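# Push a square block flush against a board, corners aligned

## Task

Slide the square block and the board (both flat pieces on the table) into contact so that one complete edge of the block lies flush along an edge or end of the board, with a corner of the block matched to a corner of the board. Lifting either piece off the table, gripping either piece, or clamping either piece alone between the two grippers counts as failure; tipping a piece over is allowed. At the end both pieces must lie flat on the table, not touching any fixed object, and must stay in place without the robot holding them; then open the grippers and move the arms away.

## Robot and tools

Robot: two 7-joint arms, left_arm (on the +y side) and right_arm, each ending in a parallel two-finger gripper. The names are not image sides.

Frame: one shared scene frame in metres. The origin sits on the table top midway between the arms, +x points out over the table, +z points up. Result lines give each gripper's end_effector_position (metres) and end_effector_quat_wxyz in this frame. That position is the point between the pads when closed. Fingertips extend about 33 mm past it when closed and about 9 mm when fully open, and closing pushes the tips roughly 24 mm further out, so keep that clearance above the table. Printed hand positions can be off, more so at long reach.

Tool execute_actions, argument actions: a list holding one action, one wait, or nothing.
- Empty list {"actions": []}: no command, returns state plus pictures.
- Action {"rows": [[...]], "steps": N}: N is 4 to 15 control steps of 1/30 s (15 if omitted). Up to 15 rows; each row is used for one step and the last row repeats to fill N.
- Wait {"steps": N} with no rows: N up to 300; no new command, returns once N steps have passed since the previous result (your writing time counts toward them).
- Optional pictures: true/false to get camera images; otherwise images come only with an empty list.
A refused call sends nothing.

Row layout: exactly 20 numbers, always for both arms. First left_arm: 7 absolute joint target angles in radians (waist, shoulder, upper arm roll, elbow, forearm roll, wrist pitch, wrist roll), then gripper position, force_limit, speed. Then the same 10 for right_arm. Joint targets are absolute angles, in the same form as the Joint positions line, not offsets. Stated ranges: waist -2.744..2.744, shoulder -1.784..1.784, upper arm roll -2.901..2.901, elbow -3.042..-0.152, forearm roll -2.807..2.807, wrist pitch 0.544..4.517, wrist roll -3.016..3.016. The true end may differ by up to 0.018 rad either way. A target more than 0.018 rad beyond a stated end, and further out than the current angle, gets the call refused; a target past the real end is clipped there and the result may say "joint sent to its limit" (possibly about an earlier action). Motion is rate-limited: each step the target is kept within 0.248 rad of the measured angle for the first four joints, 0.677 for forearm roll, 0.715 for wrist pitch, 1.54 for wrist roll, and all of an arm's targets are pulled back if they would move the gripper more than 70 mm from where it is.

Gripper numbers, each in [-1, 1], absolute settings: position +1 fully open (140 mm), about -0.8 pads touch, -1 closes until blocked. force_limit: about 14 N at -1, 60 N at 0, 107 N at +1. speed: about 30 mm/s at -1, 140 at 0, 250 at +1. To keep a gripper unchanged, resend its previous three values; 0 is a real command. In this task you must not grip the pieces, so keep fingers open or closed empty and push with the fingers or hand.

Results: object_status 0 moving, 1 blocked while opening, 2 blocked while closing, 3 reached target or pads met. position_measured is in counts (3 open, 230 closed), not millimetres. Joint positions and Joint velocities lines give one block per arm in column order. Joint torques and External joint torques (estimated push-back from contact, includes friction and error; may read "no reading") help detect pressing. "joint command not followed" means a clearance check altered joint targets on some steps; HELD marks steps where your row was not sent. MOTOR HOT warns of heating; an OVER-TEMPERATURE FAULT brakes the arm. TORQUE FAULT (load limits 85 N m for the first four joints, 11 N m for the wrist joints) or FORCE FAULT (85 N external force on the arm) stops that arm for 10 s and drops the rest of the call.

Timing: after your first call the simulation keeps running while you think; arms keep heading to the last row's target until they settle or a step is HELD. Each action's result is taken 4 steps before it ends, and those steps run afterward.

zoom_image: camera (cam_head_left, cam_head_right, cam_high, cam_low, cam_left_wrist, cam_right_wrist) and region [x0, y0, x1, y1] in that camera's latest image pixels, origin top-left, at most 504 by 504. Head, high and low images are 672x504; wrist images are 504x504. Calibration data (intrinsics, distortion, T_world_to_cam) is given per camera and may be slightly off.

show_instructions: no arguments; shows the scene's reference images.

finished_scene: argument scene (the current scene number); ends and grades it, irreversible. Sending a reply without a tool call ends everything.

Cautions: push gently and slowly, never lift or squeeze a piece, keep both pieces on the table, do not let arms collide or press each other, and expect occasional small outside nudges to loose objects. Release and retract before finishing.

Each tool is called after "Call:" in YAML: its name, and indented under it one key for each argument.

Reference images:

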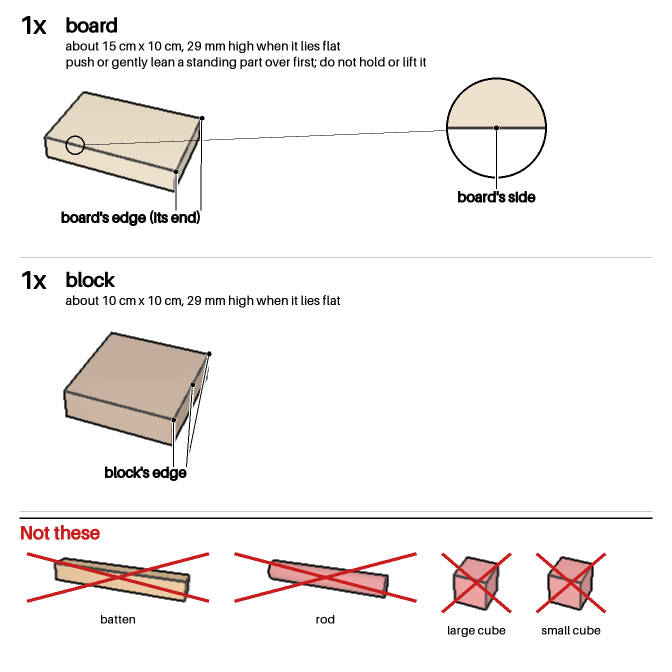

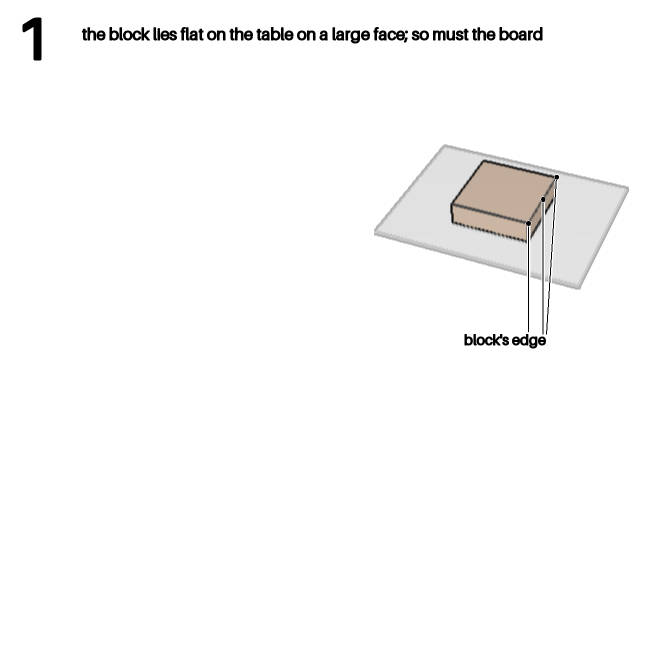

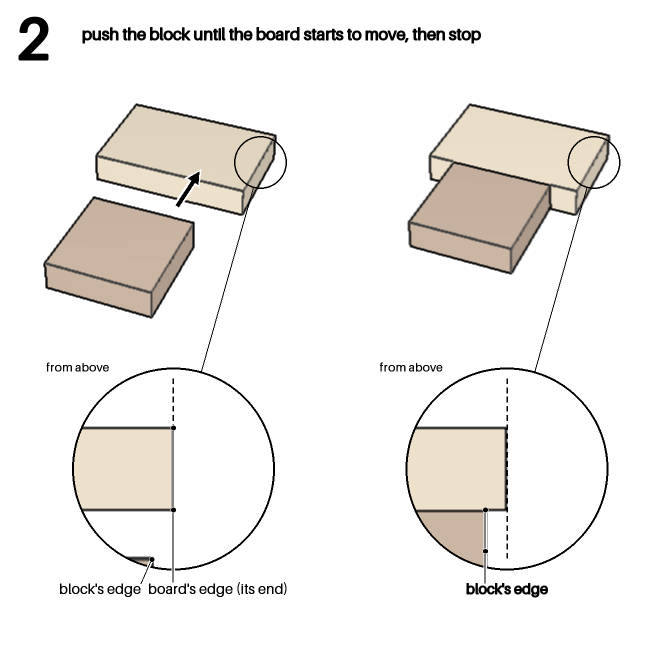

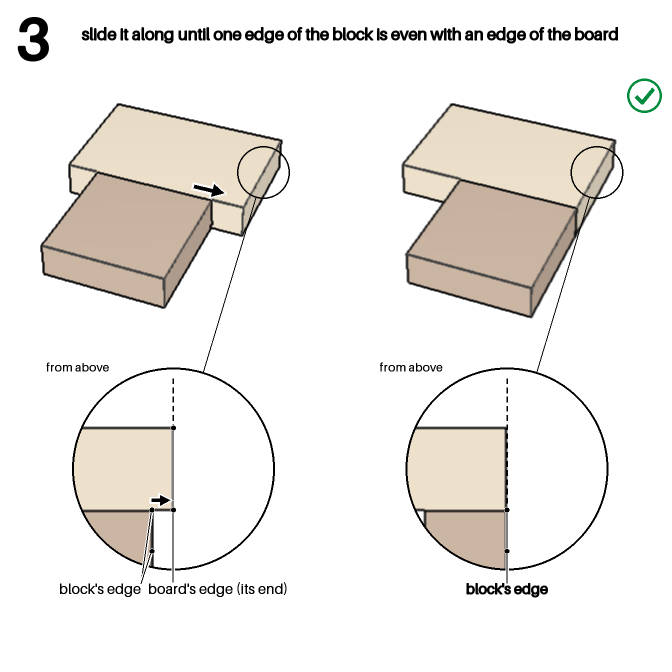

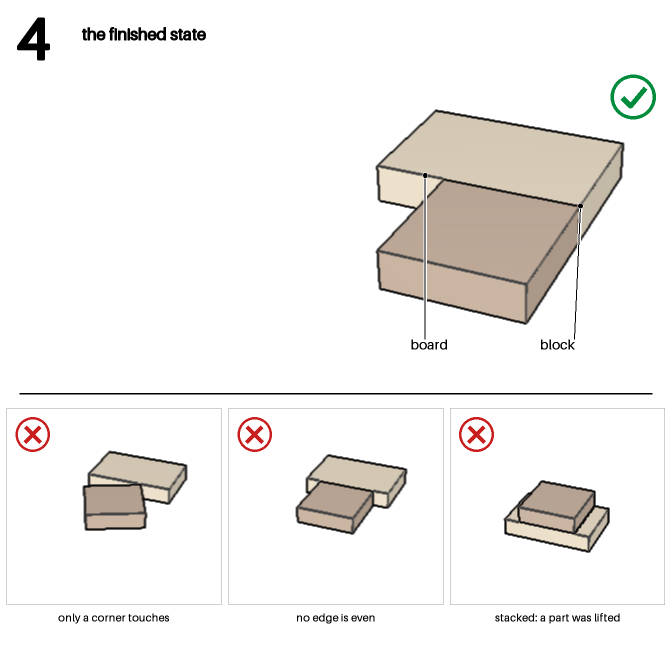

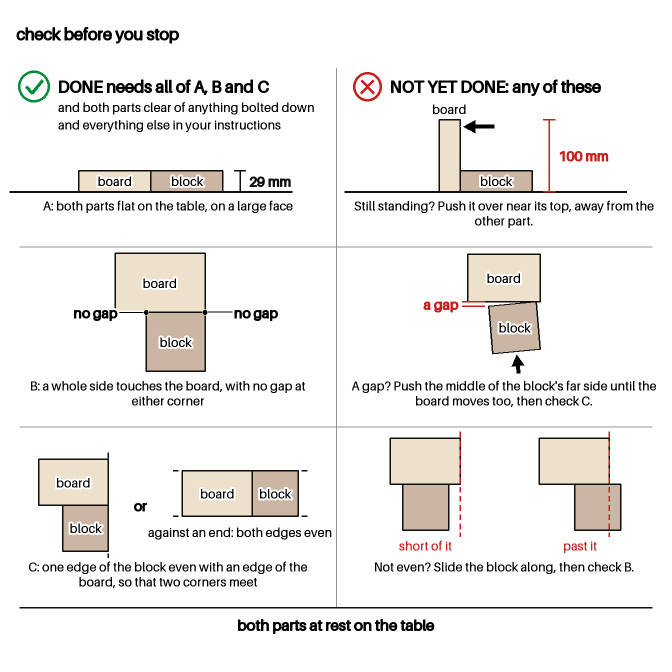

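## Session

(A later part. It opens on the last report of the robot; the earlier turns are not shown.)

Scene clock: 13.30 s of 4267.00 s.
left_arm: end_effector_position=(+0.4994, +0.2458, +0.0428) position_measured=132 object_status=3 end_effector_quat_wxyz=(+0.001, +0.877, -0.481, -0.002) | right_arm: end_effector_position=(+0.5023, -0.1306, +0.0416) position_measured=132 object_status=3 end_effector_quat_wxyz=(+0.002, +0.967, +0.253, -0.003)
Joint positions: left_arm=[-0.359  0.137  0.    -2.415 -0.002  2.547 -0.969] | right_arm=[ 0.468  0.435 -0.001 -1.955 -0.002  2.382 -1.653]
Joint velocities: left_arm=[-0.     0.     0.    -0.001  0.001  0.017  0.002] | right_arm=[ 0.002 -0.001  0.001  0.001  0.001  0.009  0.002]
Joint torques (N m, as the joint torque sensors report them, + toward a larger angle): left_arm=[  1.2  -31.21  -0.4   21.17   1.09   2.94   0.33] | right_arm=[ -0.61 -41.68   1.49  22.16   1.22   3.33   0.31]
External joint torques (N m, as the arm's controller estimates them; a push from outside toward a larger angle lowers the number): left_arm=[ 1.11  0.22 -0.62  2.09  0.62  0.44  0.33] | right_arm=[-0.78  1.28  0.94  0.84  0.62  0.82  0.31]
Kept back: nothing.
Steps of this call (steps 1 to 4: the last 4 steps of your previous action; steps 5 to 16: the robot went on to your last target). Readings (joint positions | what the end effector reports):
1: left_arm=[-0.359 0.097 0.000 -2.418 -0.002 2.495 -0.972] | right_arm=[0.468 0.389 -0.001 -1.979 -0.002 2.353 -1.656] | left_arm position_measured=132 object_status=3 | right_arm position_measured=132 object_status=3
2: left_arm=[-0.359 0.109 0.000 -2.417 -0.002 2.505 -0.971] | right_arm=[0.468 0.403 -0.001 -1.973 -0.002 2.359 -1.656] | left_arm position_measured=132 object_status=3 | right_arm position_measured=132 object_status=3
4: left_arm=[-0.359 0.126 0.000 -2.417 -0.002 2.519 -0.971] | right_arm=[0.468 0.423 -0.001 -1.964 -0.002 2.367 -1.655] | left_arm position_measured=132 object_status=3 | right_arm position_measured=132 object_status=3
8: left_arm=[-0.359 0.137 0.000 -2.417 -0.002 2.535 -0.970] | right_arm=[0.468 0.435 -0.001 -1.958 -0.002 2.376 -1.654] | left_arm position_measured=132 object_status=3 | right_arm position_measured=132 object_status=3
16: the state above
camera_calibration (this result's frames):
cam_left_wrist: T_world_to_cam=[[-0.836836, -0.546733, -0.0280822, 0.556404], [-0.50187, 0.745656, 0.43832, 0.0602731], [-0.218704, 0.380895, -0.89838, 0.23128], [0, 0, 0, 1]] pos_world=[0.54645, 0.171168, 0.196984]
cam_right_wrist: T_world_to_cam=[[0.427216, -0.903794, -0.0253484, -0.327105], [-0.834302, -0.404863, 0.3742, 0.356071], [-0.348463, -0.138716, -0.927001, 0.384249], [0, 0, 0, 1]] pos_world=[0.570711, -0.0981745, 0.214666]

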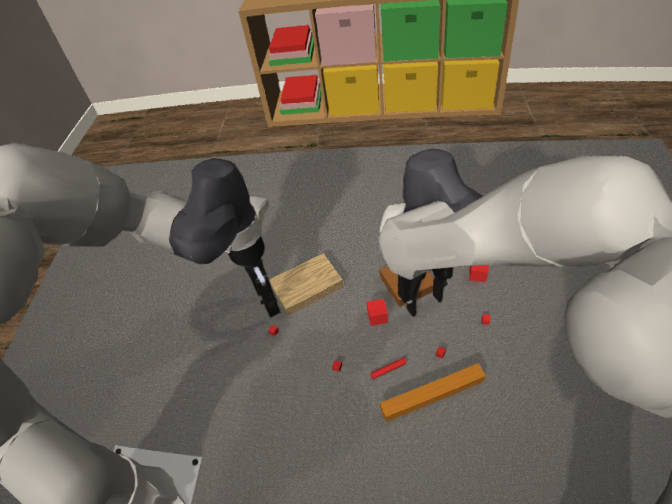

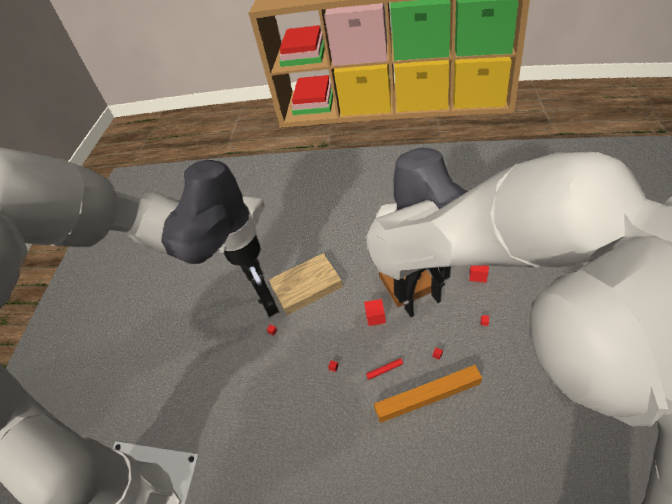

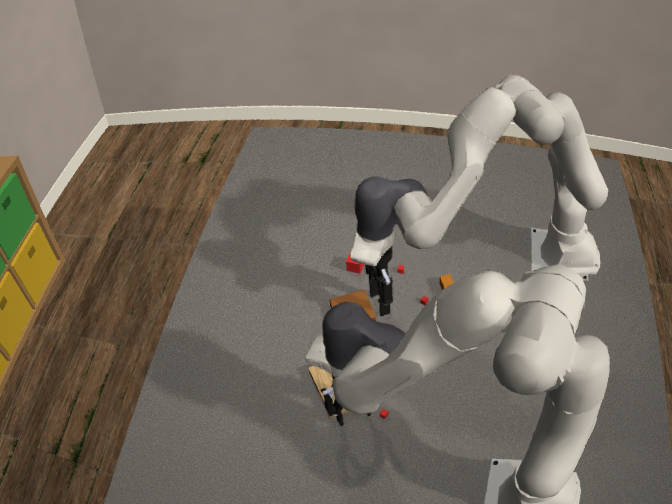

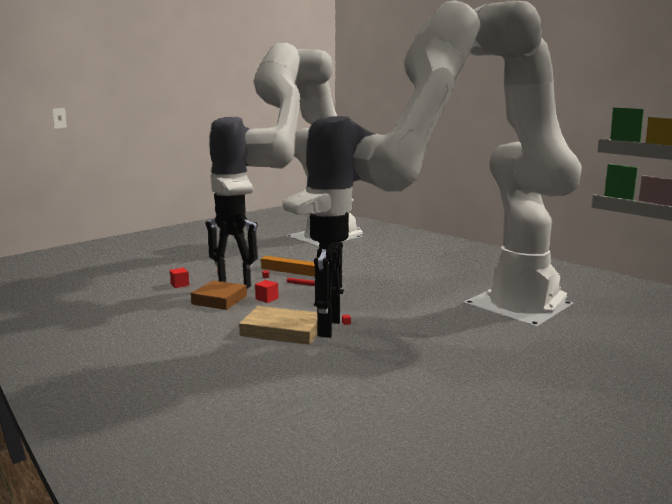

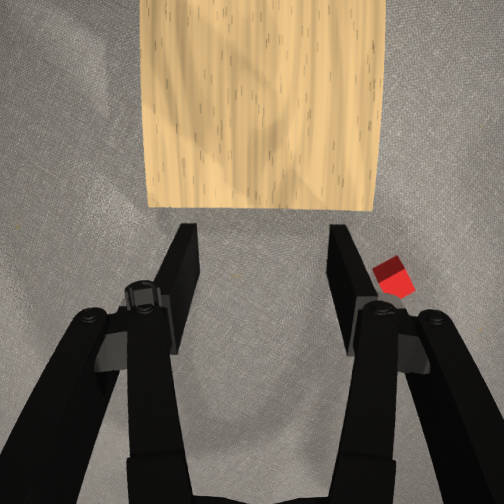

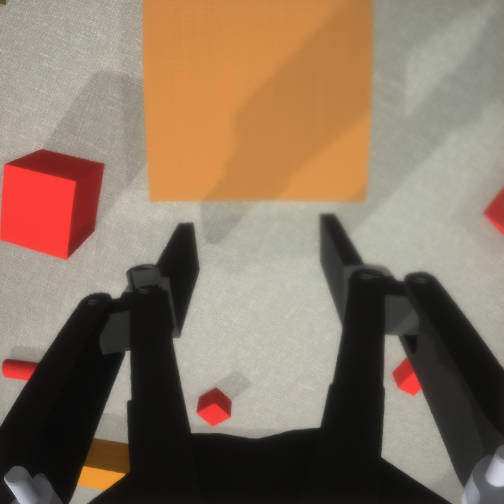

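Call:
execute_actions:
  actions:
    - {"rows": [ [-0.359,0.140,0,-2.410,0,2.551,-0.966,-0.03,0,0,0.466,0.440,0,-1.943,0,2.383,-1.647,-0.03,0,0], [-0.360,0.142,0,-2.407,0,2.550,-0.968,-0.03,0,0,0.466,0.445,0,-1.934,0,2.379,-1.647,-0.03,0,0], [-0.361,0.144,0,-2.404,0,2.548,-0.970,-0.03,0,0,0.467,0.451,0,-1.925,0,2.374,-1.646,-0.03,0,0], [-0.363,0.146,0,-2.401,0,2.547,-0.972,-0.03,0,0,0.467,0.456,0,-1.917,0,2.369,-1.646,-0.03,0,0], [-0.364,0.148,0,-2.398,0,2.545,-0.974,-0.03,0,0,0.467,0.461,0,-1.908,0,2.365,-1.646,-0.03,0,0], [-0.365,0.150,0,-2.396,0,2.544,-0.976,-0.03,0,0,0.468,0.466,0,-1.899,0,2.360,-1.646,-0.03,0,0], [-0.366,0.152,0,-2.393,0,2.542,-0.978,-0.03,0,0,0.468,0.472,0,-1.890,0,2.355,-1.645,-0.03,0,0], [-0.367,0.154,0,-2.390,0,2.541,-0.981,-0.03,0,0,0.468,0.477,0,-1.881,0,2.351,-1.645,-0.03,0,0], [-0.368,0.156,0,-2.387,0,2.539,-0.983,-0.03,0,0,0.469,0.482,0,-1.872,0,2.346,-1.645,-0.03,0,0], [-0.370,0.158,0,-2.384,0,2.538,-0.985,-0.03,0,0,0.469,0.488,0,-1.863,0,2.341,-1.645,-0.03,0,0], [-0.371,0.160,0,-2.381,0,2.536,-0.987,-0.03,0,0,0.469,0.493,0,-1.854,0,2.337,-1.644,-0.03,0,0], [-0.372,0.162,0,-2.378,0,2.535,-0.989,-0.03,0,0,0.470,0.498,0,-1.845,0,2.332,-1.644,-0.03,0,0], [-0.373,0.164,0,-2.375,0,2.533,-0.991,-0.03,0,0,0.470,0.503,0,-1.837,0,2.327,-1.644,-0.03,0,0], [-0.374,0.166,0,-2.372,0,2.532,-0.993,-0.03,0,0,0.470,0.509,0,-1.828,0,2.323,-1.644,-0.03,0,0], [-0.375,0.168,0,-2.369,0,2.530,-0.995,-0.03,0,0,0.470,0.514,0,-1.819,0,2.318,-1.644,-0.03,0,0] ], "steps": 15}

Call:
execute_actions:
  actions:
    - {"rows": [ [-0.376,0.170,0,-2.366,0,2.529,-0.996,-0.03,0,0,0.471,0.520,0,-1.809,0,2.314,-1.643,-0.03,0,0], [-0.378,0.172,0,-2.363,0,2.528,-0.997,-0.03,0,0,0.471,0.525,0,-1.799,0,2.310,-1.643,-0.03,0,0], [-0.379,0.174,0,-2.360,0,2.527,-0.999,-0.03,0,0,0.471,0.531,0,-1.790,0,2.306,-1.643,-0.03,0,0], [-0.380,0.176,0,-2.357,0,2.526,-1.000,-0.03,0,0,0.472,0.537,0,-1.780,0,2.301,-1.642,-0.03,0,0], [-0.381,0.178,0,-2.354,0,2.525,-1.001,-0.03,0,0,0.472,0.542,0,-1.770,0,2.297,-1.642,-0.03,0,0], [-0.382,0.180,0,-2.351,0,2.524,-1.002,-0.03,0,0,0.472,0.548,0,-1.761,0,2.293,-1.642,-0.03,0,0], [-0.383,0.182,0,-2.348,0,2.523,-1.003,-0.03,0,0,0.472,0.553,0,-1.751,0,2.289,-1.642,-0.03,0,0], [-0.384,0.184,0,-2.345,0,2.521,-1.005,-0.03,0,0,0.473,0.559,0,-1.741,0,2.285,-1.641,-0.03,0,0], [-0.386,0.186,0,-2.342,0,2.520,-1.006,-0.03,0,0,0.473,0.565,0,-1.732,0,2.281,-1.641,-0.03,0,0], [-0.387,0.188,0,-2.339,0,2.519,-1.007,-0.03,0,0,0.473,0.570,0,-1.722,0,2.277,-1.641,-0.03,0,0], [-0.388,0.190,0,-2.336,0,2.518,-1.008,-0.03,0,0,0.473,0.576,0,-1.712,0,2.273,-1.640,-0.03,0,0], [-0.389,0.192,0,-2.333,0,2.517,-1.009,-0.03,0,0,0.474,0.582,0,-1.703,0,2.268,-1.640,-0.03,0,0], [-0.390,0.194,0,-2.331,0,2.516,-1.011,-0.03,0,0,0.474,0.587,0,-1.693,0,2.264,-1.640,-0.03,0,0], [-0.391,0.196,0,-2.328,0,2.515,-1.012,-0.03,0,0,0.474,0.593,0,-1.683,0,2.260,-1.640,-0.03,0,0], [-0.3925,0.198,0,-2.325,0,2.514,-1.013,-0.03,0,0,0.475,0.599,0,-1.674,0,2.256,-1.639,-0.03,0,0] ], "steps": 15}

Call:
execute_actions:
  actions:
    - {"rows": [ [-0.394,0.200,0,-2.321,0,2.513,-1.014,-0.03,0,0,0.475,0.605,0,-1.663,0,2.251,-1.639,-0.03,0,0], [-0.395,0.202,0,-2.318,0,2.512,-1.015,-0.03,0,0,0.475,0.611,0,-1.652,0,2.246,-1.639,-0.03,0,0], [-0.396,0.204,0,-2.315,0,2.511,-1.016,-0.03,0,0,0.475,0.617,0,-1.641,0,2.242,-1.639,-0.03,0,0], [-0.397,0.207,0,-2.312,0,2.510,-1.017,-0.03,0,0,0.476,0.623,0,-1.630,0,2.237,-1.638,-0.03,0,0], [-0.398,0.209,0,-2.309,0,2.509,-1.018,-0.03,0,0,0.476,0.630,0,-1.620,0,2.232,-1.638,-0.03,0,0], [-0.399,0.211,0,-2.306,0,2.508,-1.019,-0.03,0,0,0.476,0.636,0,-1.609,0,2.227,-1.638,-0.03,0,0], [-0.400,0.213,0,-2.303,0,2.507,-1.020,-0.03,0,0,0.476,0.642,0,-1.598,0,2.222,-1.638,-0.03,0,0], [-0.401,0.215,0,-2.300,0,2.505,-1.021,-0.03,0,0,0.477,0.648,0,-1.587,0,2.218,-1.637,-0.03,0,0], [-0.402,0.217,0,-2.297,0,2.504,-1.022,-0.03,0,0,0.477,0.654,0,-1.576,0,2.213,-1.637,-0.03,0,0], [-0.403,0.219,0,-2.293,0,2.503,-1.023,-0.03,0,0,0.477,0.661,0,-1.566,0,2.208,-1.637,-0.03,0,0], [-0.404,0.221,0,-2.290,0,2.502,-1.024,-0.03,0,0,0.477,0.667,0,-1.555,0,2.203,-1.637,-0.03,0,0], [-0.405,0.223,0,-2.287,0,2.501,-1.025,-0.03,0,0,0.478,0.673,0,-1.544,0,2.198,-1.636,-0.03,0,0], [-0.406,0.225,0,-2.284,0,2.500,-1.026,-0.03,0,0,0.478,0.679,0,-1.533,0,2.194,-1.636,-0.03,0,0], [-0.407,0.227,0,-2.281,0,2.499,-1.027,-0.03,0,0,0.478,0.685,0,-1.522,0,2.189,-1.636,-0.03,0,0], [-0.408,0.229,0,-2.278,0,2.498,-1.028,-0.03,0,0,0.478,0.6915,0,-1.5115,0,2.184,-1.636,-0.03,0,0] ], "steps": 15}

Call:
execute_actions:
  actions:
    - {"rows": [ [-0.409,0.231,0,-2.275,0,2.497,-1.029,-0.03,0,0,0.479,0.699,0,-1.499,0,2.179,-1.635,-0.03,0,0], [-0.410,0.233,0,-2.272,0,2.496,-1.030,-0.03,0,0,0.479,0.706,0,-1.486,0,2.173,-1.635,-0.03,0,0], [-0.411,0.235,0,-2.268,0,2.495,-1.031,-0.03,0,0,0.479,0.713,0,-1.474,0,2.168,-1.635,-0.03,0,0], [-0.412,0.237,0,-2.265,0,2.494,-1.032,-0.03,0,0,0.479,0.720,0,-1.461,0,2.162,-1.635,-0.03,0,0], [-0.413,0.239,0,-2.262,0,2.493,-1.033,-0.03,0,0,0.480,0.728,0,-1.448,0,2.157,-1.634,-0.03,0,0], [-0.414,0.241,0,-2.259,0,2.492,-1.034,-0.03,0,0,0.480,0.735,0,-1.436,0,2.151,-1.634,-0.03,0,0], [-0.415,0.243,0,-2.256,0,2.491,-1.035,-0.03,0,0,0.480,0.742,0,-1.423,0,2.146,-1.634,-0.03,0,0], [-0.416,0.246,0,-2.253,0,2.490,-1.036,-0.03,0,0,0.480,0.749,0,-1.410,0,2.140,-1.634,-0.03,0,0], [-0.417,0.248,0,-2.250,0,2.489,-1.037,-0.03,0,0,0.481,0.756,0,-1.398,0,2.135,-1.633,-0.03,0,0], [-0.418,0.250,0,-2.247,0,2.488,-1.037,-0.03,0,0,0.481,0.764,0,-1.385,0,2.129,-1.633,-0.03,0,0], [-0.419,0.252,0,-2.243,0,2.487,-1.037,-0.03,0,0,0.481,0.771,0,-1.372,0,2.124,-1.633,-0.03,0,0], [-0.420,0.254,0,-2.240,0,2.487,-1.037,-0.03,0,0,0.481,0.778,0,-1.360,0,2.120,-1.633,-0.03,0,0], [-0.422,0.256,0,-2.237,0,2.487,-1.037,-0.03,0,0,0.482,0.785,0,-1.347,0,2.118,-1.632,-0.03,0,0], [-0.423,0.258,0,-2.234,0,2.487,-1.037,-0.03,0,0,0.482,0.792,0,-1.334,0,2.118,-1.632,-0.03,0,0], [-0.4236,0.2599,0,-2.231,0,2.487,-1.037,-0.03,0,0,0.482,0.7996,0,-1.3216,0,2.118,-1.632,-0.03,0,0] ], "steps": 15}

Call:
execute_actions:
  actions:
    - {"steps": 14}
  pictures: true

Scene clock: 15.43 s of 4267.00 s.
left_arm: end_effector_position=(+0.5069, +0.2386, +0.0440) position_measured=132 object_status=3 end_effector_quat_wxyz=(+0.000, +0.876, -0.483, +0.001) | right_arm: end_effector_position=(+0.5221, -0.1216, +0.0439) position_measured=132 object_status=3 end_effector_quat_wxyz=(+0.001, +0.968, +0.252, +0.002)
Joint positions: left_arm=[-0.367  0.153  0.    -2.389 -0.002  2.545 -0.973] | right_arm=[ 0.468  0.48  -0.001 -1.875 -0.002  2.358 -1.651]
Joint velocities: left_arm=[-0.037  0.058 -0.     0.083 -0.001 -0.031 -0.031] | right_arm=[-0.001  0.152  0.001  0.249  0.001 -0.099  0.006]
Joint torques (N m, as the joint torque sensors report them, + toward a larger angle): left_arm=[ -0.49 -31.49  -0.05  20.65   1.08   1.85  -0.15] | right_arm=[  0.94 -42.66   1.49  20.78   1.14   1.85   0.27]
External joint torques (N m, as the arm's controller estimates them; a push from outside toward a larger angle lowers the number): left_arm=[-0.76  1.11 -0.21  1.72  0.61 -0.63 -0.15] | right_arm=[ 0.97  2.63  1.06  0.11  0.51 -0.37  0.27]
Steps of this call (steps 1 to 15: the robot went on to your last target; steps 16 to 53: nothing new was sent; steps 54 to 64: the first 11 steps of this action). Readings (joint positions | what the end effector reports):
54: left_arm=[-0.359 0.137 0.000 -2.414 -0.002 2.550 -0.969] | right_arm=[0.468 0.436 -0.001 -1.952 -0.002 2.384 -1.653] | left_arm position_measured=132 object_status=3 | right_arm position_measured=132 object_status=3
55: left_arm=[-0.359 0.138 0.000 -2.413 -0.002 2.550 -0.969] | right_arm=[0.468 0.438 -0.001 -1.948 -0.002 2.384 -1.653] | left_arm position_measured=132 object_status=3 | right_arm position_measured=132 object_status=3
57: left_arm=[-0.360 0.140 0.000 -2.408 -0.002 2.550 -0.969] | right_arm=[0.468 0.445 -0.001 -1.934 -0.002 2.381 -1.652] | left_arm position_measured=132 object_status=3 | right_arm position_measured=132 object_status=3
61: left_arm=[-0.363 0.147 0.000 -2.397 -0.002 2.548 -0.970] | right_arm=[0.468 0.464 -0.001 -1.902 -0.002 2.370 -1.652] | left_arm position_measured=132 object_status=3 | right_arm position_measured=132 object_status=3
64: the state above

Scene clock: 15.93 s of 4267.00 s.
left_arm: end_effector_position=(+0.5139, +0.2261, +0.0439) position_measured=132 object_status=3 end_effector_quat_wxyz=(+0.001, +0.876, -0.482, -0.001) | right_arm: end_effector_position=(+0.5477, -0.1078, +0.0438) position_measured=132 object_status=3 end_effector_quat_wxyz=(+0.001, +0.968, +0.252, -0.001)
Joint positions: left_arm=[-0.384  0.183  0.    -2.344 -0.002  2.525 -0.992] | right_arm=[ 0.471  0.563 -0.001 -1.735 -0.002  2.295 -1.648]
Joint velocities: left_arm=[-0.036  0.058 -0.     0.086 -0.001 -0.029 -0.037] | right_arm=[ 0.006  0.161 -0.001  0.274 -0.001 -0.105  0.007]
Joint torques (N m, as the joint torque sensors report them, + toward a larger angle): left_arm=[ -0.5  -32.24  -0.41  21.62   1.08   2.06  -0.19] | right_arm=[  0.63 -45.88   1.1   22.19   1.13   1.81   0.33]
External joint torques (N m, as the arm's controller estimates them; a push from outside toward a larger angle lowers the number): left_arm=[-0.73  1.54 -0.61  2.48  0.6  -0.41 -0.18] | right_arm=[ 0.91  1.84  0.82  1.13  0.48 -0.43  0.33]
Steps of this call (steps 1 to 4: the last 4 steps of your previous action; steps 5 to 15: the first 11 steps of this action). Readings (joint positions | what the end effector reports):
5: left_arm=[-0.372 0.163 0.000 -2.374 -0.002 2.538 -0.979] | right_arm=[0.468 0.507 -0.001 -1.831 -0.002 2.337 -1.651] | left_arm position_measured=132 object_status=3 | right_arm position_measured=132 object_status=3
6: left_arm=[-0.373 0.165 0.000 -2.371 -0.002 2.536 -0.981] | right_arm=[0.468 0.512 -0.001 -1.822 -0.002 2.333 -1.650] | left_arm position_measured=132 object_status=3 | right_arm position_measured=132 object_status=3
8: left_arm=[-0.376 0.169 0.000 -2.365 -0.002 2.534 -0.983] | right_arm=[0.469 0.523 -0.001 -1.803 -0.002 2.324 -1.650] | left_arm position_measured=132 object_status=3 | right_arm position_measured=132 object_status=3
12: left_arm=[-0.380 0.177 0.000 -2.353 -0.002 2.529 -0.989] | right_arm=[0.470 0.546 -0.001 -1.764 -0.002 2.307 -1.649] | left_arm position_measured=132 object_status=3 | right_arm position_measured=132 object_status=3
15: the state above

Scene clock: 16.43 s of 4267.00 s.
left_arm: end_effector_position=(+0.5214, +0.2132, +0.0435) position_measured=132 object_status=3 end_effector_quat_wxyz=(+0.001, +0.877, -0.481, -0.002) | right_arm: end_effector_position=(+0.5743, -0.0926, +0.0441) position_measured=132 object_status=3 end_effector_quat_wxyz=(+0.002, +0.968, +0.252, -0.002)
Joint positions: left_arm=[-0.4    0.214  0.    -2.299 -0.002  2.509 -1.01 ] | right_arm=[ 0.475  0.652 -0.001 -1.58  -0.002  2.228 -1.645]
Joint velocities: left_arm=[-0.031  0.06  -0.001  0.089  0.001 -0.027 -0.031] | right_arm=[ 0.005  0.175  0.001  0.299  0.    -0.122  0.007]
Joint torques (N m, as the joint torque sensors report them, + toward a larger angle): left_arm=[ -0.79 -33.7   -0.27  21.42   1.07   2.03  -0.16] | right_arm=[  0.8  -48.39   1.62  23.8    1.29   1.62   0.23]
External joint torques (N m, as the arm's controller estimates them; a push from outside toward a larger angle lowers the number): left_arm=[-0.98  1.16 -0.47  2.22  0.58 -0.4  -0.16] | right_arm=[ 1.03  2.16  1.2   2.09  0.59 -0.57  0.23]
Steps of this call (steps 1 to 4: the last 4 steps of your previous action; steps 5 to 15: the first 11 steps of this action). Readings (joint positions | what the end effector reports):
5: left_arm=[-0.389 0.193 0.000 -2.330 -0.002 2.520 -0.999] | right_arm=[0.472 0.591 -0.001 -1.687 -0.002 2.274 -1.647] | left_arm position_measured=132 object_status=3 | right_arm position_measured=132 object_status=3
6: left_arm=[-0.390 0.195 0.000 -2.327 -0.002 2.519 -1.000] | right_arm=[0.472 0.597 -0.001 -1.677 -0.002 2.270 -1.647] | left_arm position_measured=132 object_status=3 | right_arm position_measured=132 object_status=3
8: left_arm=[-0.393 0.199 0.000 -2.320 -0.002 2.517 -1.002] | right_arm=[0.473 0.609 -0.001 -1.656 -0.002 2.261 -1.646] | left_arm position_measured=132 object_status=3 | right_arm position_measured=132 object_status=3
12: left_arm=[-0.397 0.208 0.000 -2.308 -0.002 2.513 -1.007] | right_arm=[0.474 0.634 -0.001 -1.613 -0.002 2.242 -1.645] | left_arm position_measured=132 object_status=3 | right_arm position_measured=132 object_status=3
15: the state above

Scene clock: 16.93 s of 4267.00 s.
left_arm: end_effector_position=(+0.5297, +0.2002, +0.0435) position_measured=132 object_status=3 end_effector_quat_wxyz=(+0.001, +0.877, -0.481, -0.002) | right_arm: end_effector_position=(+0.6015, -0.0769, +0.0445) position_measured=132 object_status=3 end_effector_quat_wxyz=(+0.002, +0.968, +0.252, -0.002)
Joint positions: left_arm=[-0.415  0.245  0.    -2.252 -0.002  2.493 -1.025] | right_arm=[ 0.478  0.754 -0.001 -1.402 -0.002  2.152 -1.641]
Joint velocities: left_arm=[-0.028  0.062  0.001  0.095  0.002 -0.025 -0.023] | right_arm=[ 0.007  0.202 -0.002  0.353  0.001 -0.137  0.006]
Joint torques (N m, as the joint torque sensors report them, + toward a larger angle): left_arm=[  0.41 -34.93  -0.1   22.47   1.04   2.08  -0.19] | right_arm=[  0.66 -50.45   1.9   23.39   1.34   1.79   0.3 ]
External joint torques (N m, as the arm's controller estimates them; a push from outside toward a larger angle lowers the number): left_arm=[ 0.19  1.28 -0.35  2.88  0.53 -0.38 -0.19] | right_arm=[ 1.02  2.95  1.48  1.11  0.62 -0.36  0.3 ]
Steps of this call (steps 1 to 4: the last 4 steps of your previous action; steps 5 to 15: the first 11 steps of this action). Readings (joint positions | what the end effector reports):
5: left_arm=[-0.405 0.224 0.000 -2.283 -0.002 2.504 -1.015] | right_arm=[0.476 0.684 -0.001 -1.526 -0.002 2.205 -1.643] | left_arm position_measured=132 object_status=3 | right_arm position_measured=132 object_status=3
6: left_arm=[-0.406 0.226 0.000 -2.280 -0.002 2.503 -1.016] | right_arm=[0.476 0.690 -0.001 -1.514 -0.002 2.200 -1.643] | left_arm position_measured=132 object_status=3 | right_arm position_measured=132 object_status=3
8: left_arm=[-0.408 0.230 0.000 -2.274 -0.002 2.501 -1.018] | right_arm=[0.477 0.704 -0.001 -1.490 -0.002 2.189 -1.643] | left_arm position_measured=132 object_status=3 | right_arm position_measured=132 object_status=3
12: left_arm=[-0.412 0.238 0.000 -2.262 -0.002 2.496 -1.022] | right_arm=[0.478 0.733 -0.001 -1.440 -0.002 2.168 -1.641] | left_arm position_measured=132 object_status=3 | right_arm position_measured=132 object_status=3
15: the state above

Scene clock: 17.40 s of 4267.00 s.
left_arm: end_effector_position=(+0.5332, +0.1943, +0.0434) position_measured=132 object_status=3 end_effector_quat_wxyz=(+0.001, +0.876, -0.482, -0.001) | right_arm: end_effector_position=(+0.6133, -0.0702, +0.0450) position_measured=132 object_status=3 end_effector_quat_wxyz=(+0.001, +0.968, +0.252, +0.001)
Joint positions: left_arm=[-0.422  0.257  0.    -2.233 -0.002  2.489 -1.03 ] | right_arm=[ 0.48   0.798 -0.001 -1.325 -0.002  2.124 -1.638]
Joint velocities: left_arm=[ 0.001  0.001  0.002  0.001 -0.002 -0.001 -0.004] | right_arm=[-0.001 -0.001  0.     0.007  0.    -0.01   0.002]
Joint torques (N m, as the joint torque sensors report them, + toward a larger angle): left_arm=[ -0.41 -35.48   0.01  22.17   1.06   2.09  -0.16] | right_arm=[  0.63 -51.07   2.55  25.45   1.38   2.06   0.17]
External joint torques (N m, as the arm's controller estimates them; a push from outside toward a larger angle lowers the number): left_arm=[-0.68  0.87 -0.49  2.13  0.55 -0.44 -0.16] | right_arm=[ 0.55  2.86  1.82  1.75  0.63 -0.48  0.17]
Kept back: nothing.
Steps of this call (steps 1 to 4: the last 4 steps of your previous action; steps 5 to 14: the robot went on to your last target). Readings (joint positions | what the end effector reports):
1: left_arm=[-0.416 0.247 0.000 -2.249 -0.002 2.493 -1.026] | right_arm=[0.479 0.762 -0.001 -1.389 -0.002 2.147 -1.640] | left_arm position_measured=132 object_status=3 | right_arm position_measured=132 object_status=3
2: left_arm=[-0.417 0.249 0.000 -2.246 -0.002 2.492 -1.026] | right_arm=[0.479 0.769 -0.001 -1.377 -0.002 2.142 -1.640] | left_arm position_measured=132 object_status=3 | right_arm position_measured=132 object_status=3
4: left_arm=[-0.420 0.253 0.000 -2.240 -0.002 2.491 -1.028] | right_arm=[0.479 0.783 -0.001 -1.351 -0.002 2.135 -1.640] | left_arm position_measured=132 object_status=3 | right_arm position_measured=132 object_status=3
8: left_arm=[-0.422 0.257 0.000 -2.234 -0.002 2.490 -1.029] | right_arm=[0.480 0.796 -0.001 -1.329 -0.002 2.128 -1.639] | left_arm position_measured=132 object_status=3 | right_arm position_measured=132 object_status=3
14: the state above
camera_calibration (this result's frames):
cam_left_wrist: T_world_to_cam=[[-0.837671, -0.545368, -0.02969, 0.556737], [-0.50173, 0.746887, 0.43638, 0.115162], [-0.215812, 0.380439, -0.899273, 0.257459], [0, 0, 0, 1]] pos_world=[0.579706, 0.119666, 0.197801]
cam_right_wrist: T_world_to_cam=[[0.424638, -0.90503, -0.024562, -0.318371], [-0.838383, -0.403318, 0.366672, 0.474793], [-0.341756, -0.13511, -0.930026, 0.430783], [0, 0, 0, 1]] pos_world=[0.680473, -0.0384392, 0.218727]

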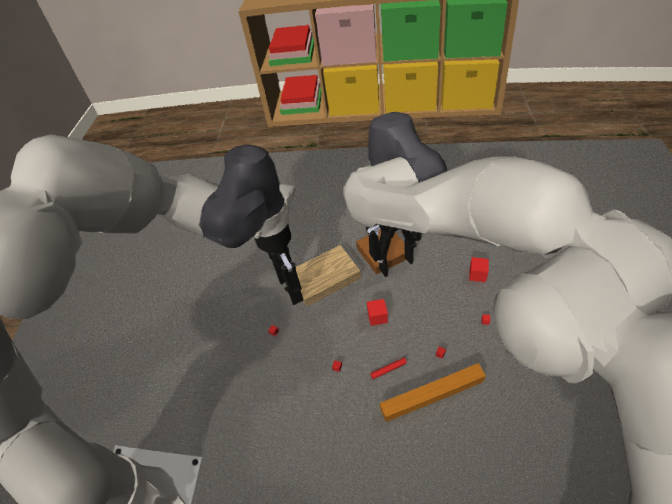

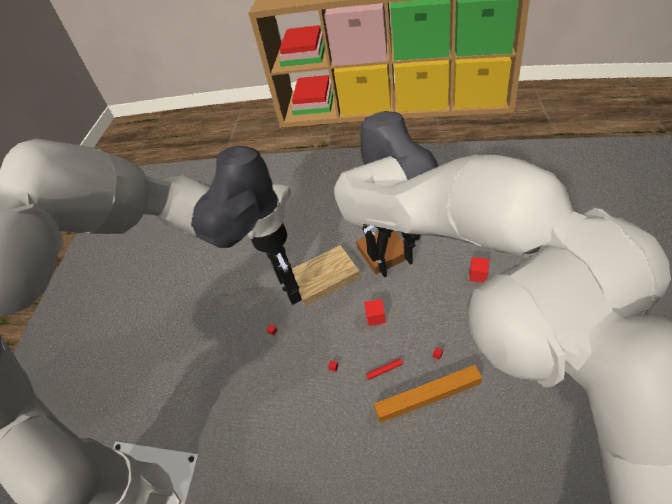

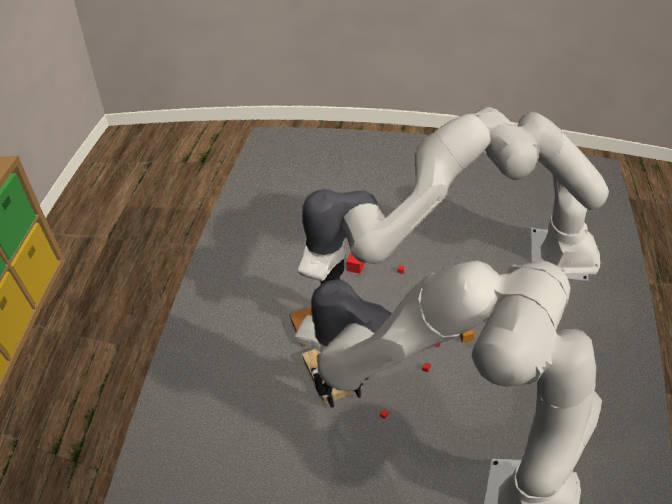

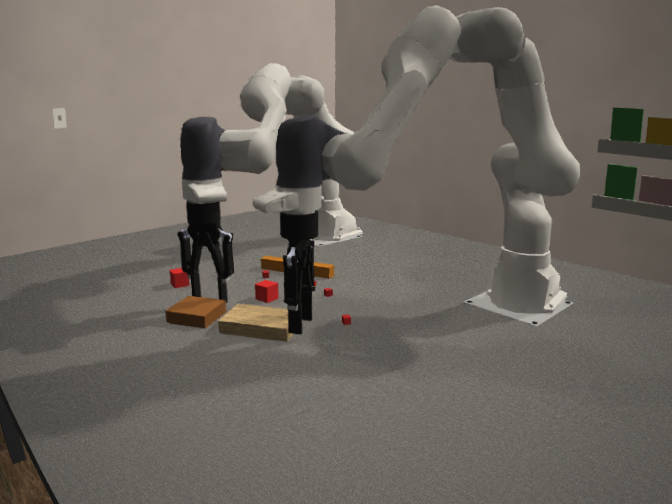

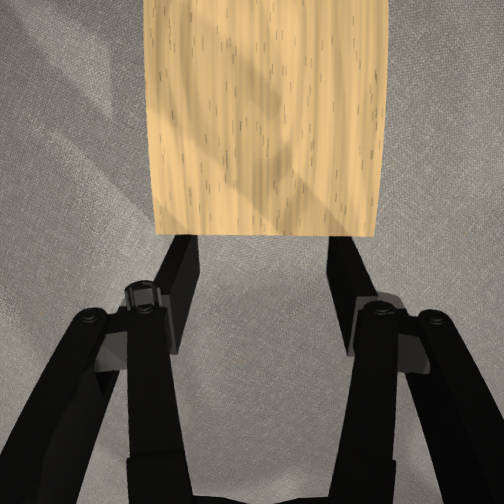

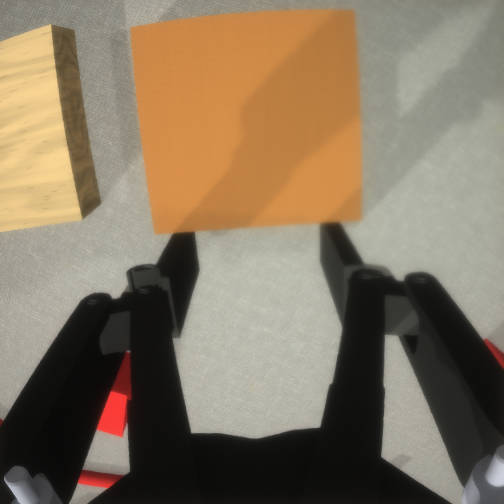

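Call:
zoom_image:
  camera: "cam_right_wrist"
  region: [0, 0, 250, 250]

Call:
zoom_image:
  camera: "cam_right_wrist"
  region: [200, 0, 450, 250]

Region (0, 0, 250, 250) of cam_right_wrist's 504x504 image, scaled by 2.016, with more detail than that image has.

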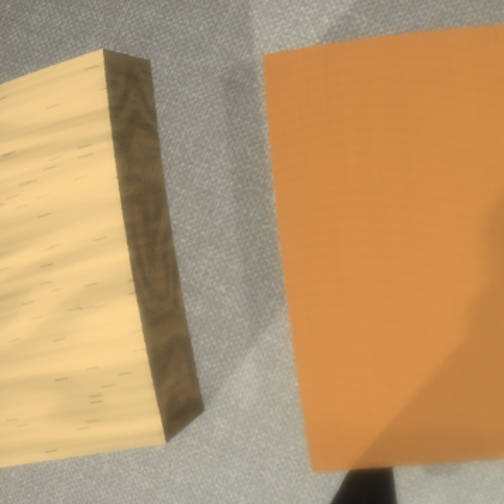

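Region (200, 0, 450, 250) of cam_right_wrist's 504x504 image, scaled by 2.016, with more detail than that image has.

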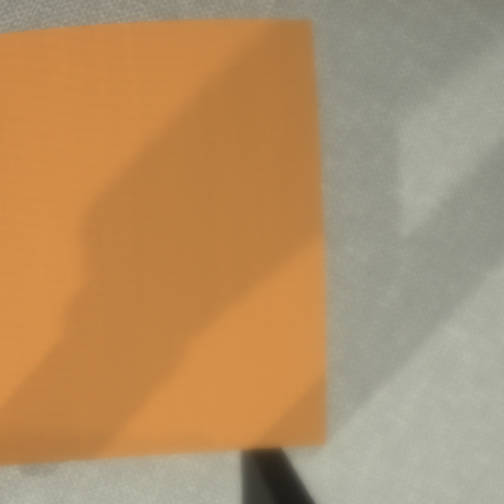

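Call:
execute_actions:
  actions:
    - {"rows": [ [-0.425,0.263,0,-2.226,0,2.484,-1.041,-0.03,0,0,0.482,0.803,0,-1.315,0,2.113,-1.642,-0.03,0,0], [-0.426,0.266,0,-2.222,0,2.481,-1.044,-0.03,0,0,0.482,0.807,0,-1.309,0,2.109,-1.648,-0.03,0,0], [-0.428,0.269,0,-2.217,0,2.479,-1.046,-0.03,0,0,0.482,0.810,0,-1.303,0,2.105,-1.653,-0.03,0,0], [-0.429,0.272,0,-2.212,0,2.477,-1.048,-0.03,0,0,0.483,0.813,0,-1.297,0,2.102,-1.658,-0.03,0,0], [-0.430,0.275,0,-2.208,0,2.475,-1.050,-0.03,0,0,0.483,0.817,0,-1.291,0,2.099,-1.663,-0.03,0,0], [-0.432,0.278,0,-2.203,0,2.473,-1.051,-0.03,0,0,0.483,0.820,0,-1.285,0,2.096,-1.667,-0.03,0,0], [-0.433,0.281,0,-2.198,0,2.471,-1.052,-0.03,0,0,0.483,0.824,0,-1.279,0,2.093,-1.671,-0.03,0,0], [-0.434,0.284,0,-2.193,0,2.469,-1.054,-0.03,0,0,0.483,0.827,0,-1.273,0,2.090,-1.674,-0.03,0,0], [-0.436,0.287,0,-2.189,0,2.467,-1.055,-0.03,0,0,0.483,0.831,0,-1.267,0,2.087,-1.676,-0.03,0,0], [-0.437,0.290,0,-2.184,0,2.465,-1.056,-0.03,0,0,0.484,0.834,0,-1.260,0,2.084,-1.678,-0.03,0,0], [-0.438,0.293,0,-2.179,0,2.464,-1.057,-0.03,0,0,0.484,0.838,0,-1.254,0,2.082,-1.678,-0.03,0,0], [-0.440,0.296,0,-2.175,0,2.463,-1.058,-0.03,0,0,0.484,0.841,0,-1.248,0,2.080,-1.677,-0.03,0,0], [-0.441,0.299,0,-2.170,0,2.462,-1.058,-0.03,0,0,0.484,0.844,0,-1.242,0,2.078,-1.675,-0.03,0,0], [-0.442,0.302,0,-2.165,0,2.4616,-1.058,-0.03,0,0,0.484,0.848,0,-1.236,0,2.078,-1.674,-0.03,0,0], [-0.4438,0.3051,0,-2.1606,0,2.4616,-1.058,-0.03,0,0,0.484,0.8513,0,-1.2298,0,2.078,-1.673,-0.03,0,0] ], "steps": 15}

Call:
execute_actions:
  actions:
    - {"steps": 16}
  pictures: true

Call:
zoom_image:
  camera: "cam_right_wrist"
  region: [0, 0, 250, 250]

Scene clock: 21.23 s of 4267.00 s.
left_arm: end_effector_position=(+0.5402, +0.1834, +0.0435) position_measured=132 object_status=3 end_effector_quat_wxyz=(+0.001, +0.876, -0.482, -0.001) | right_arm: end_effector_position=(+0.6196, -0.0664, +0.0452) position_measured=132 object_status=3 end_effector_quat_wxyz=(+0.002, +0.966, +0.260, -0.000)
Joint positions: left_arm=[-0.434  0.284  0.    -2.191 -0.002  2.473 -1.042] | right_arm=[ 0.481  0.829 -0.001 -1.27  -0.002  2.097 -1.655]
Joint velocities: left_arm=[-0.038  0.088  0.001  0.135 -0.    -0.041 -0.033] | right_arm=[ 0.007  0.098  0.     0.17  -0.002 -0.068 -0.057]
Joint torques (N m, as the joint torque sensors report them, + toward a larger angle): left_arm=[  0.02 -36.5    0.19  21.89   1.06   2.04  -0.13] | right_arm=[  1.33 -51.24   1.28  25.27   1.38   1.88  -0.26]
External joint torques (N m, as the arm's controller estimates them; a push from outside toward a larger angle lowers the number): left_arm=[-0.41  1.15 -0.27  2.38  0.54 -0.36 -0.13] | right_arm=[ 1.21  3.34  0.46  2.08  0.62 -0.49 -0.27]
Steps of this call (steps 1 to 30: the robot went on to your last target; steps 31 to 90: nothing new was sent; then 0.47 s passed at rest; steps 91 to 101: the first 11 steps of this action). Readings (joint positions | what the end effector reports):
91: left_arm=[-0.422 0.258 0.000 -2.232 -0.002 2.488 -1.032] | right_arm=[0.480 0.799 -0.001 -1.322 -0.002 2.121 -1.638] | left_arm position_measured=132 object_status=3 | right_arm position_measured=132 object_status=3
92: left_arm=[-0.423 0.260 0.000 -2.230 -0.002 2.487 -1.033] | right_arm=[0.480 0.801 -0.001 -1.319 -0.002 2.119 -1.638] | left_arm position_measured=132 object_status=3 | right_arm position_measured=132 object_status=3
94: left_arm=[-0.424 0.264 0.000 -2.223 -0.002 2.485 -1.035] | right_arm=[0.480 0.806 -0.001 -1.310 -0.002 2.115 -1.640] | left_arm position_measured=132 object_status=3 | right_arm position_measured=132 object_status=3
98: left_arm=[-0.430 0.275 0.000 -2.205 -0.002 2.478 -1.039] | right_arm=[0.481 0.818 -0.001 -1.288 -0.002 2.105 -1.648] | left_arm position_measured=132 object_status=3 | right_arm position_measured=132 object_status=3
101: the state above

Scene clock: 21.77 s of 4267.00 s.
left_arm: end_effector_position=(+0.5450, +0.1755, +0.0435) position_measured=132 object_status=3 end_effector_quat_wxyz=(+0.001, +0.876, -0.482, -0.001) | right_arm: end_effector_position=(+0.6241, -0.0635, +0.0452) position_measured=132 object_status=3 end_effector_quat_wxyz=(+0.001, +0.964, +0.265, +0.000)
Joint positions: left_arm=[-0.442  0.303  0.    -2.163 -0.002  2.464 -1.051] | right_arm=[ 0.482  0.85  -0.001 -1.232 -0.002  2.082 -1.665]
Joint velocities: left_arm=[-0.001  0.003  0.001  0.001  0.001 -0.003 -0.005] | right_arm=[-0.     0.001 -0.001  0.001  0.002 -0.002 -0.007]
Joint torques (N m, as the joint torque sensors report them, + toward a larger angle): left_arm=[ -0.44 -37.15  -0.13  22.82   1.08   2.14  -0.18] | right_arm=[  1.79 -51.65   1.76  25.69   1.35   2.07  -0.22]
External joint torques (N m, as the arm's controller estimates them; a push from outside toward a larger angle lowers the number): left_arm=[-0.43  0.72 -0.41  2.57  0.55 -0.37 -0.18] | right_arm=[ 1.83  3.21  1.06  1.85  0.58 -0.45 -0.22]
Kept back: nothing.
Steps of this call (steps 1 to 4: the last 4 steps of your previous action; steps 5 to 16: the robot went on to your last target). Readings (joint positions | what the end effector reports):
1: left_arm=[-0.435 0.287 0.000 -2.187 -0.002 2.472 -1.044] | right_arm=[0.481 0.832 -0.001 -1.263 -0.002 2.095 -1.657] | left_arm position_measured=132 object_status=3 | right_arm position_measured=132 object_status=3
2: left_arm=[-0.436 0.290 0.000 -2.182 -0.002 2.470 -1.045] | right_arm=[0.481 0.836 -0.001 -1.257 -0.002 2.092 -1.658] | left_arm position_measured=132 object_status=3 | right_arm position_measured=132 object_status=3
4: left_arm=[-0.439 0.296 0.000 -2.173 -0.002 2.468 -1.046] | right_arm=[0.482 0.843 -0.001 -1.245 -0.002 2.089 -1.660] | left_arm position_measured=132 object_status=3 | right_arm position_measured=132 object_status=3
8: left_arm=[-0.442 0.302 0.000 -2.164 -0.002 2.466 -1.049] | right_arm=[0.482 0.849 -0.001 -1.235 -0.002 2.085 -1.662] | left_arm position_measured=132 object_status=3 | right_arm position_measured=132 object_status=3
16: the state above
camera_calibration (this result's frames):
cam_left_wrist: T_world_to_cam=[[-0.837471, -0.545671, -0.0297672, 0.556347], [-0.502046, 0.746716, 0.436308, 0.135263], [-0.215853, 0.38034, -0.899305, 0.267254], [0, 0, 0, 1]] pos_world=[0.591521, 0.100932, 0.197888]
cam_right_wrist: T_world_to_cam=[[0.450468, -0.892457, -0.0244759, -0.332204], [-0.826153, -0.42708, 0.367524, 0.477399], [-0.338452, -0.145337, -0.929692, 0.432803], [0, 0, 0, 1]] pos_world=[0.690534, -0.029688, 0.218787]

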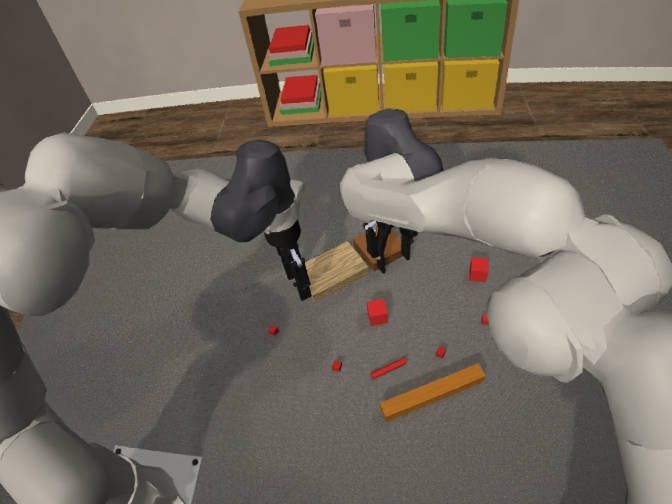

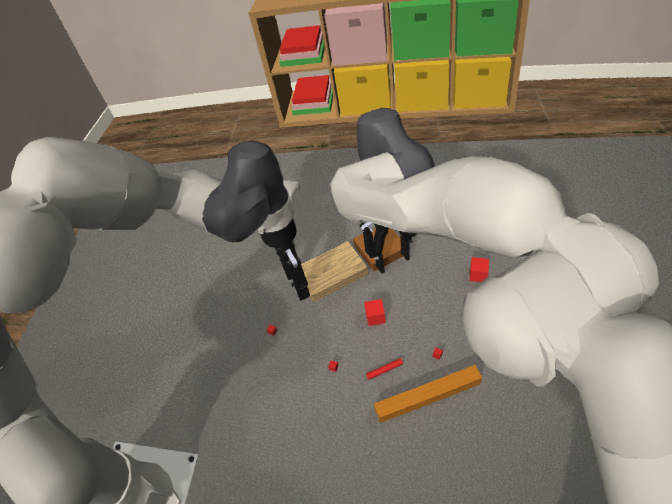

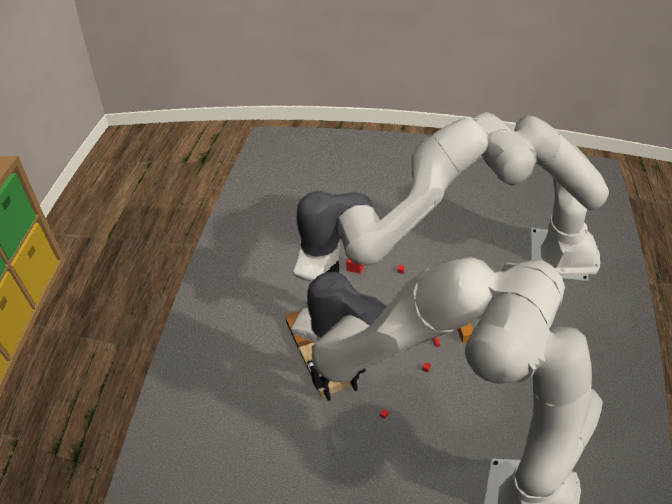

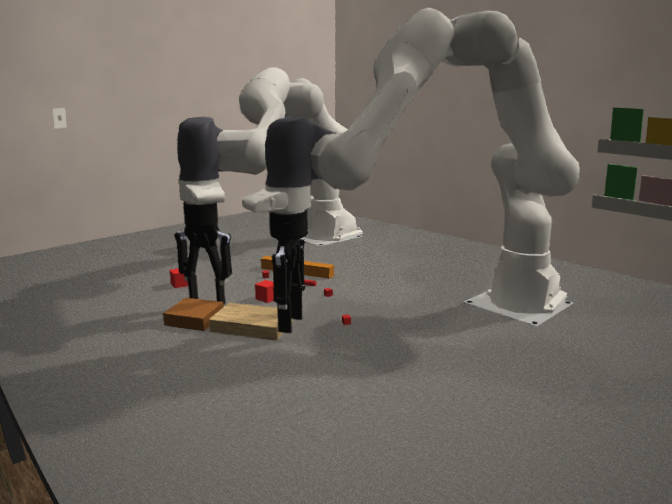

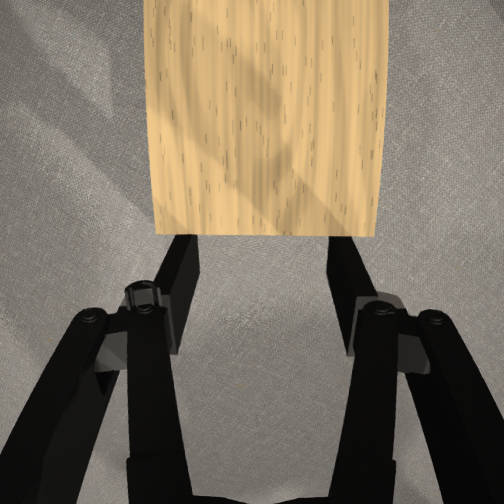

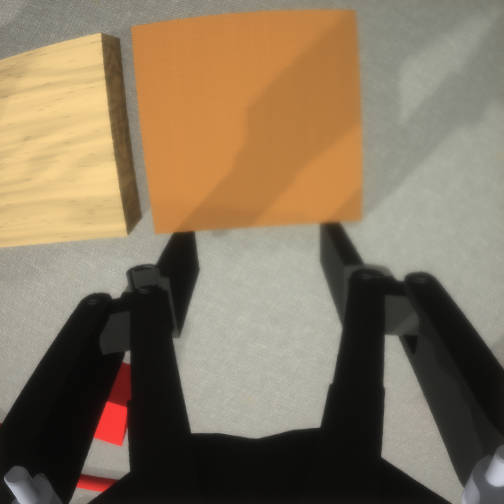

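Region (0, 0, 250, 250) of cam_right_wrist's 504x504 image, scaled by 2.016, with more detail than that image has.

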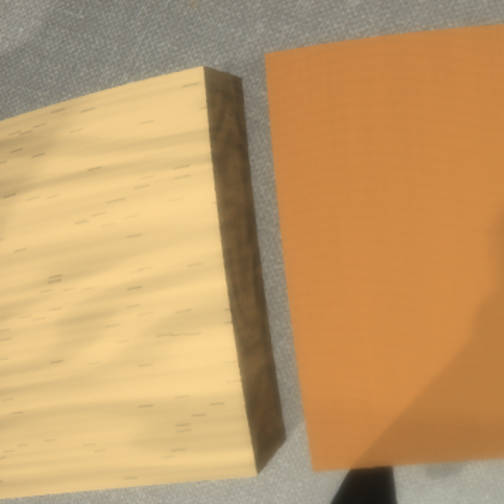

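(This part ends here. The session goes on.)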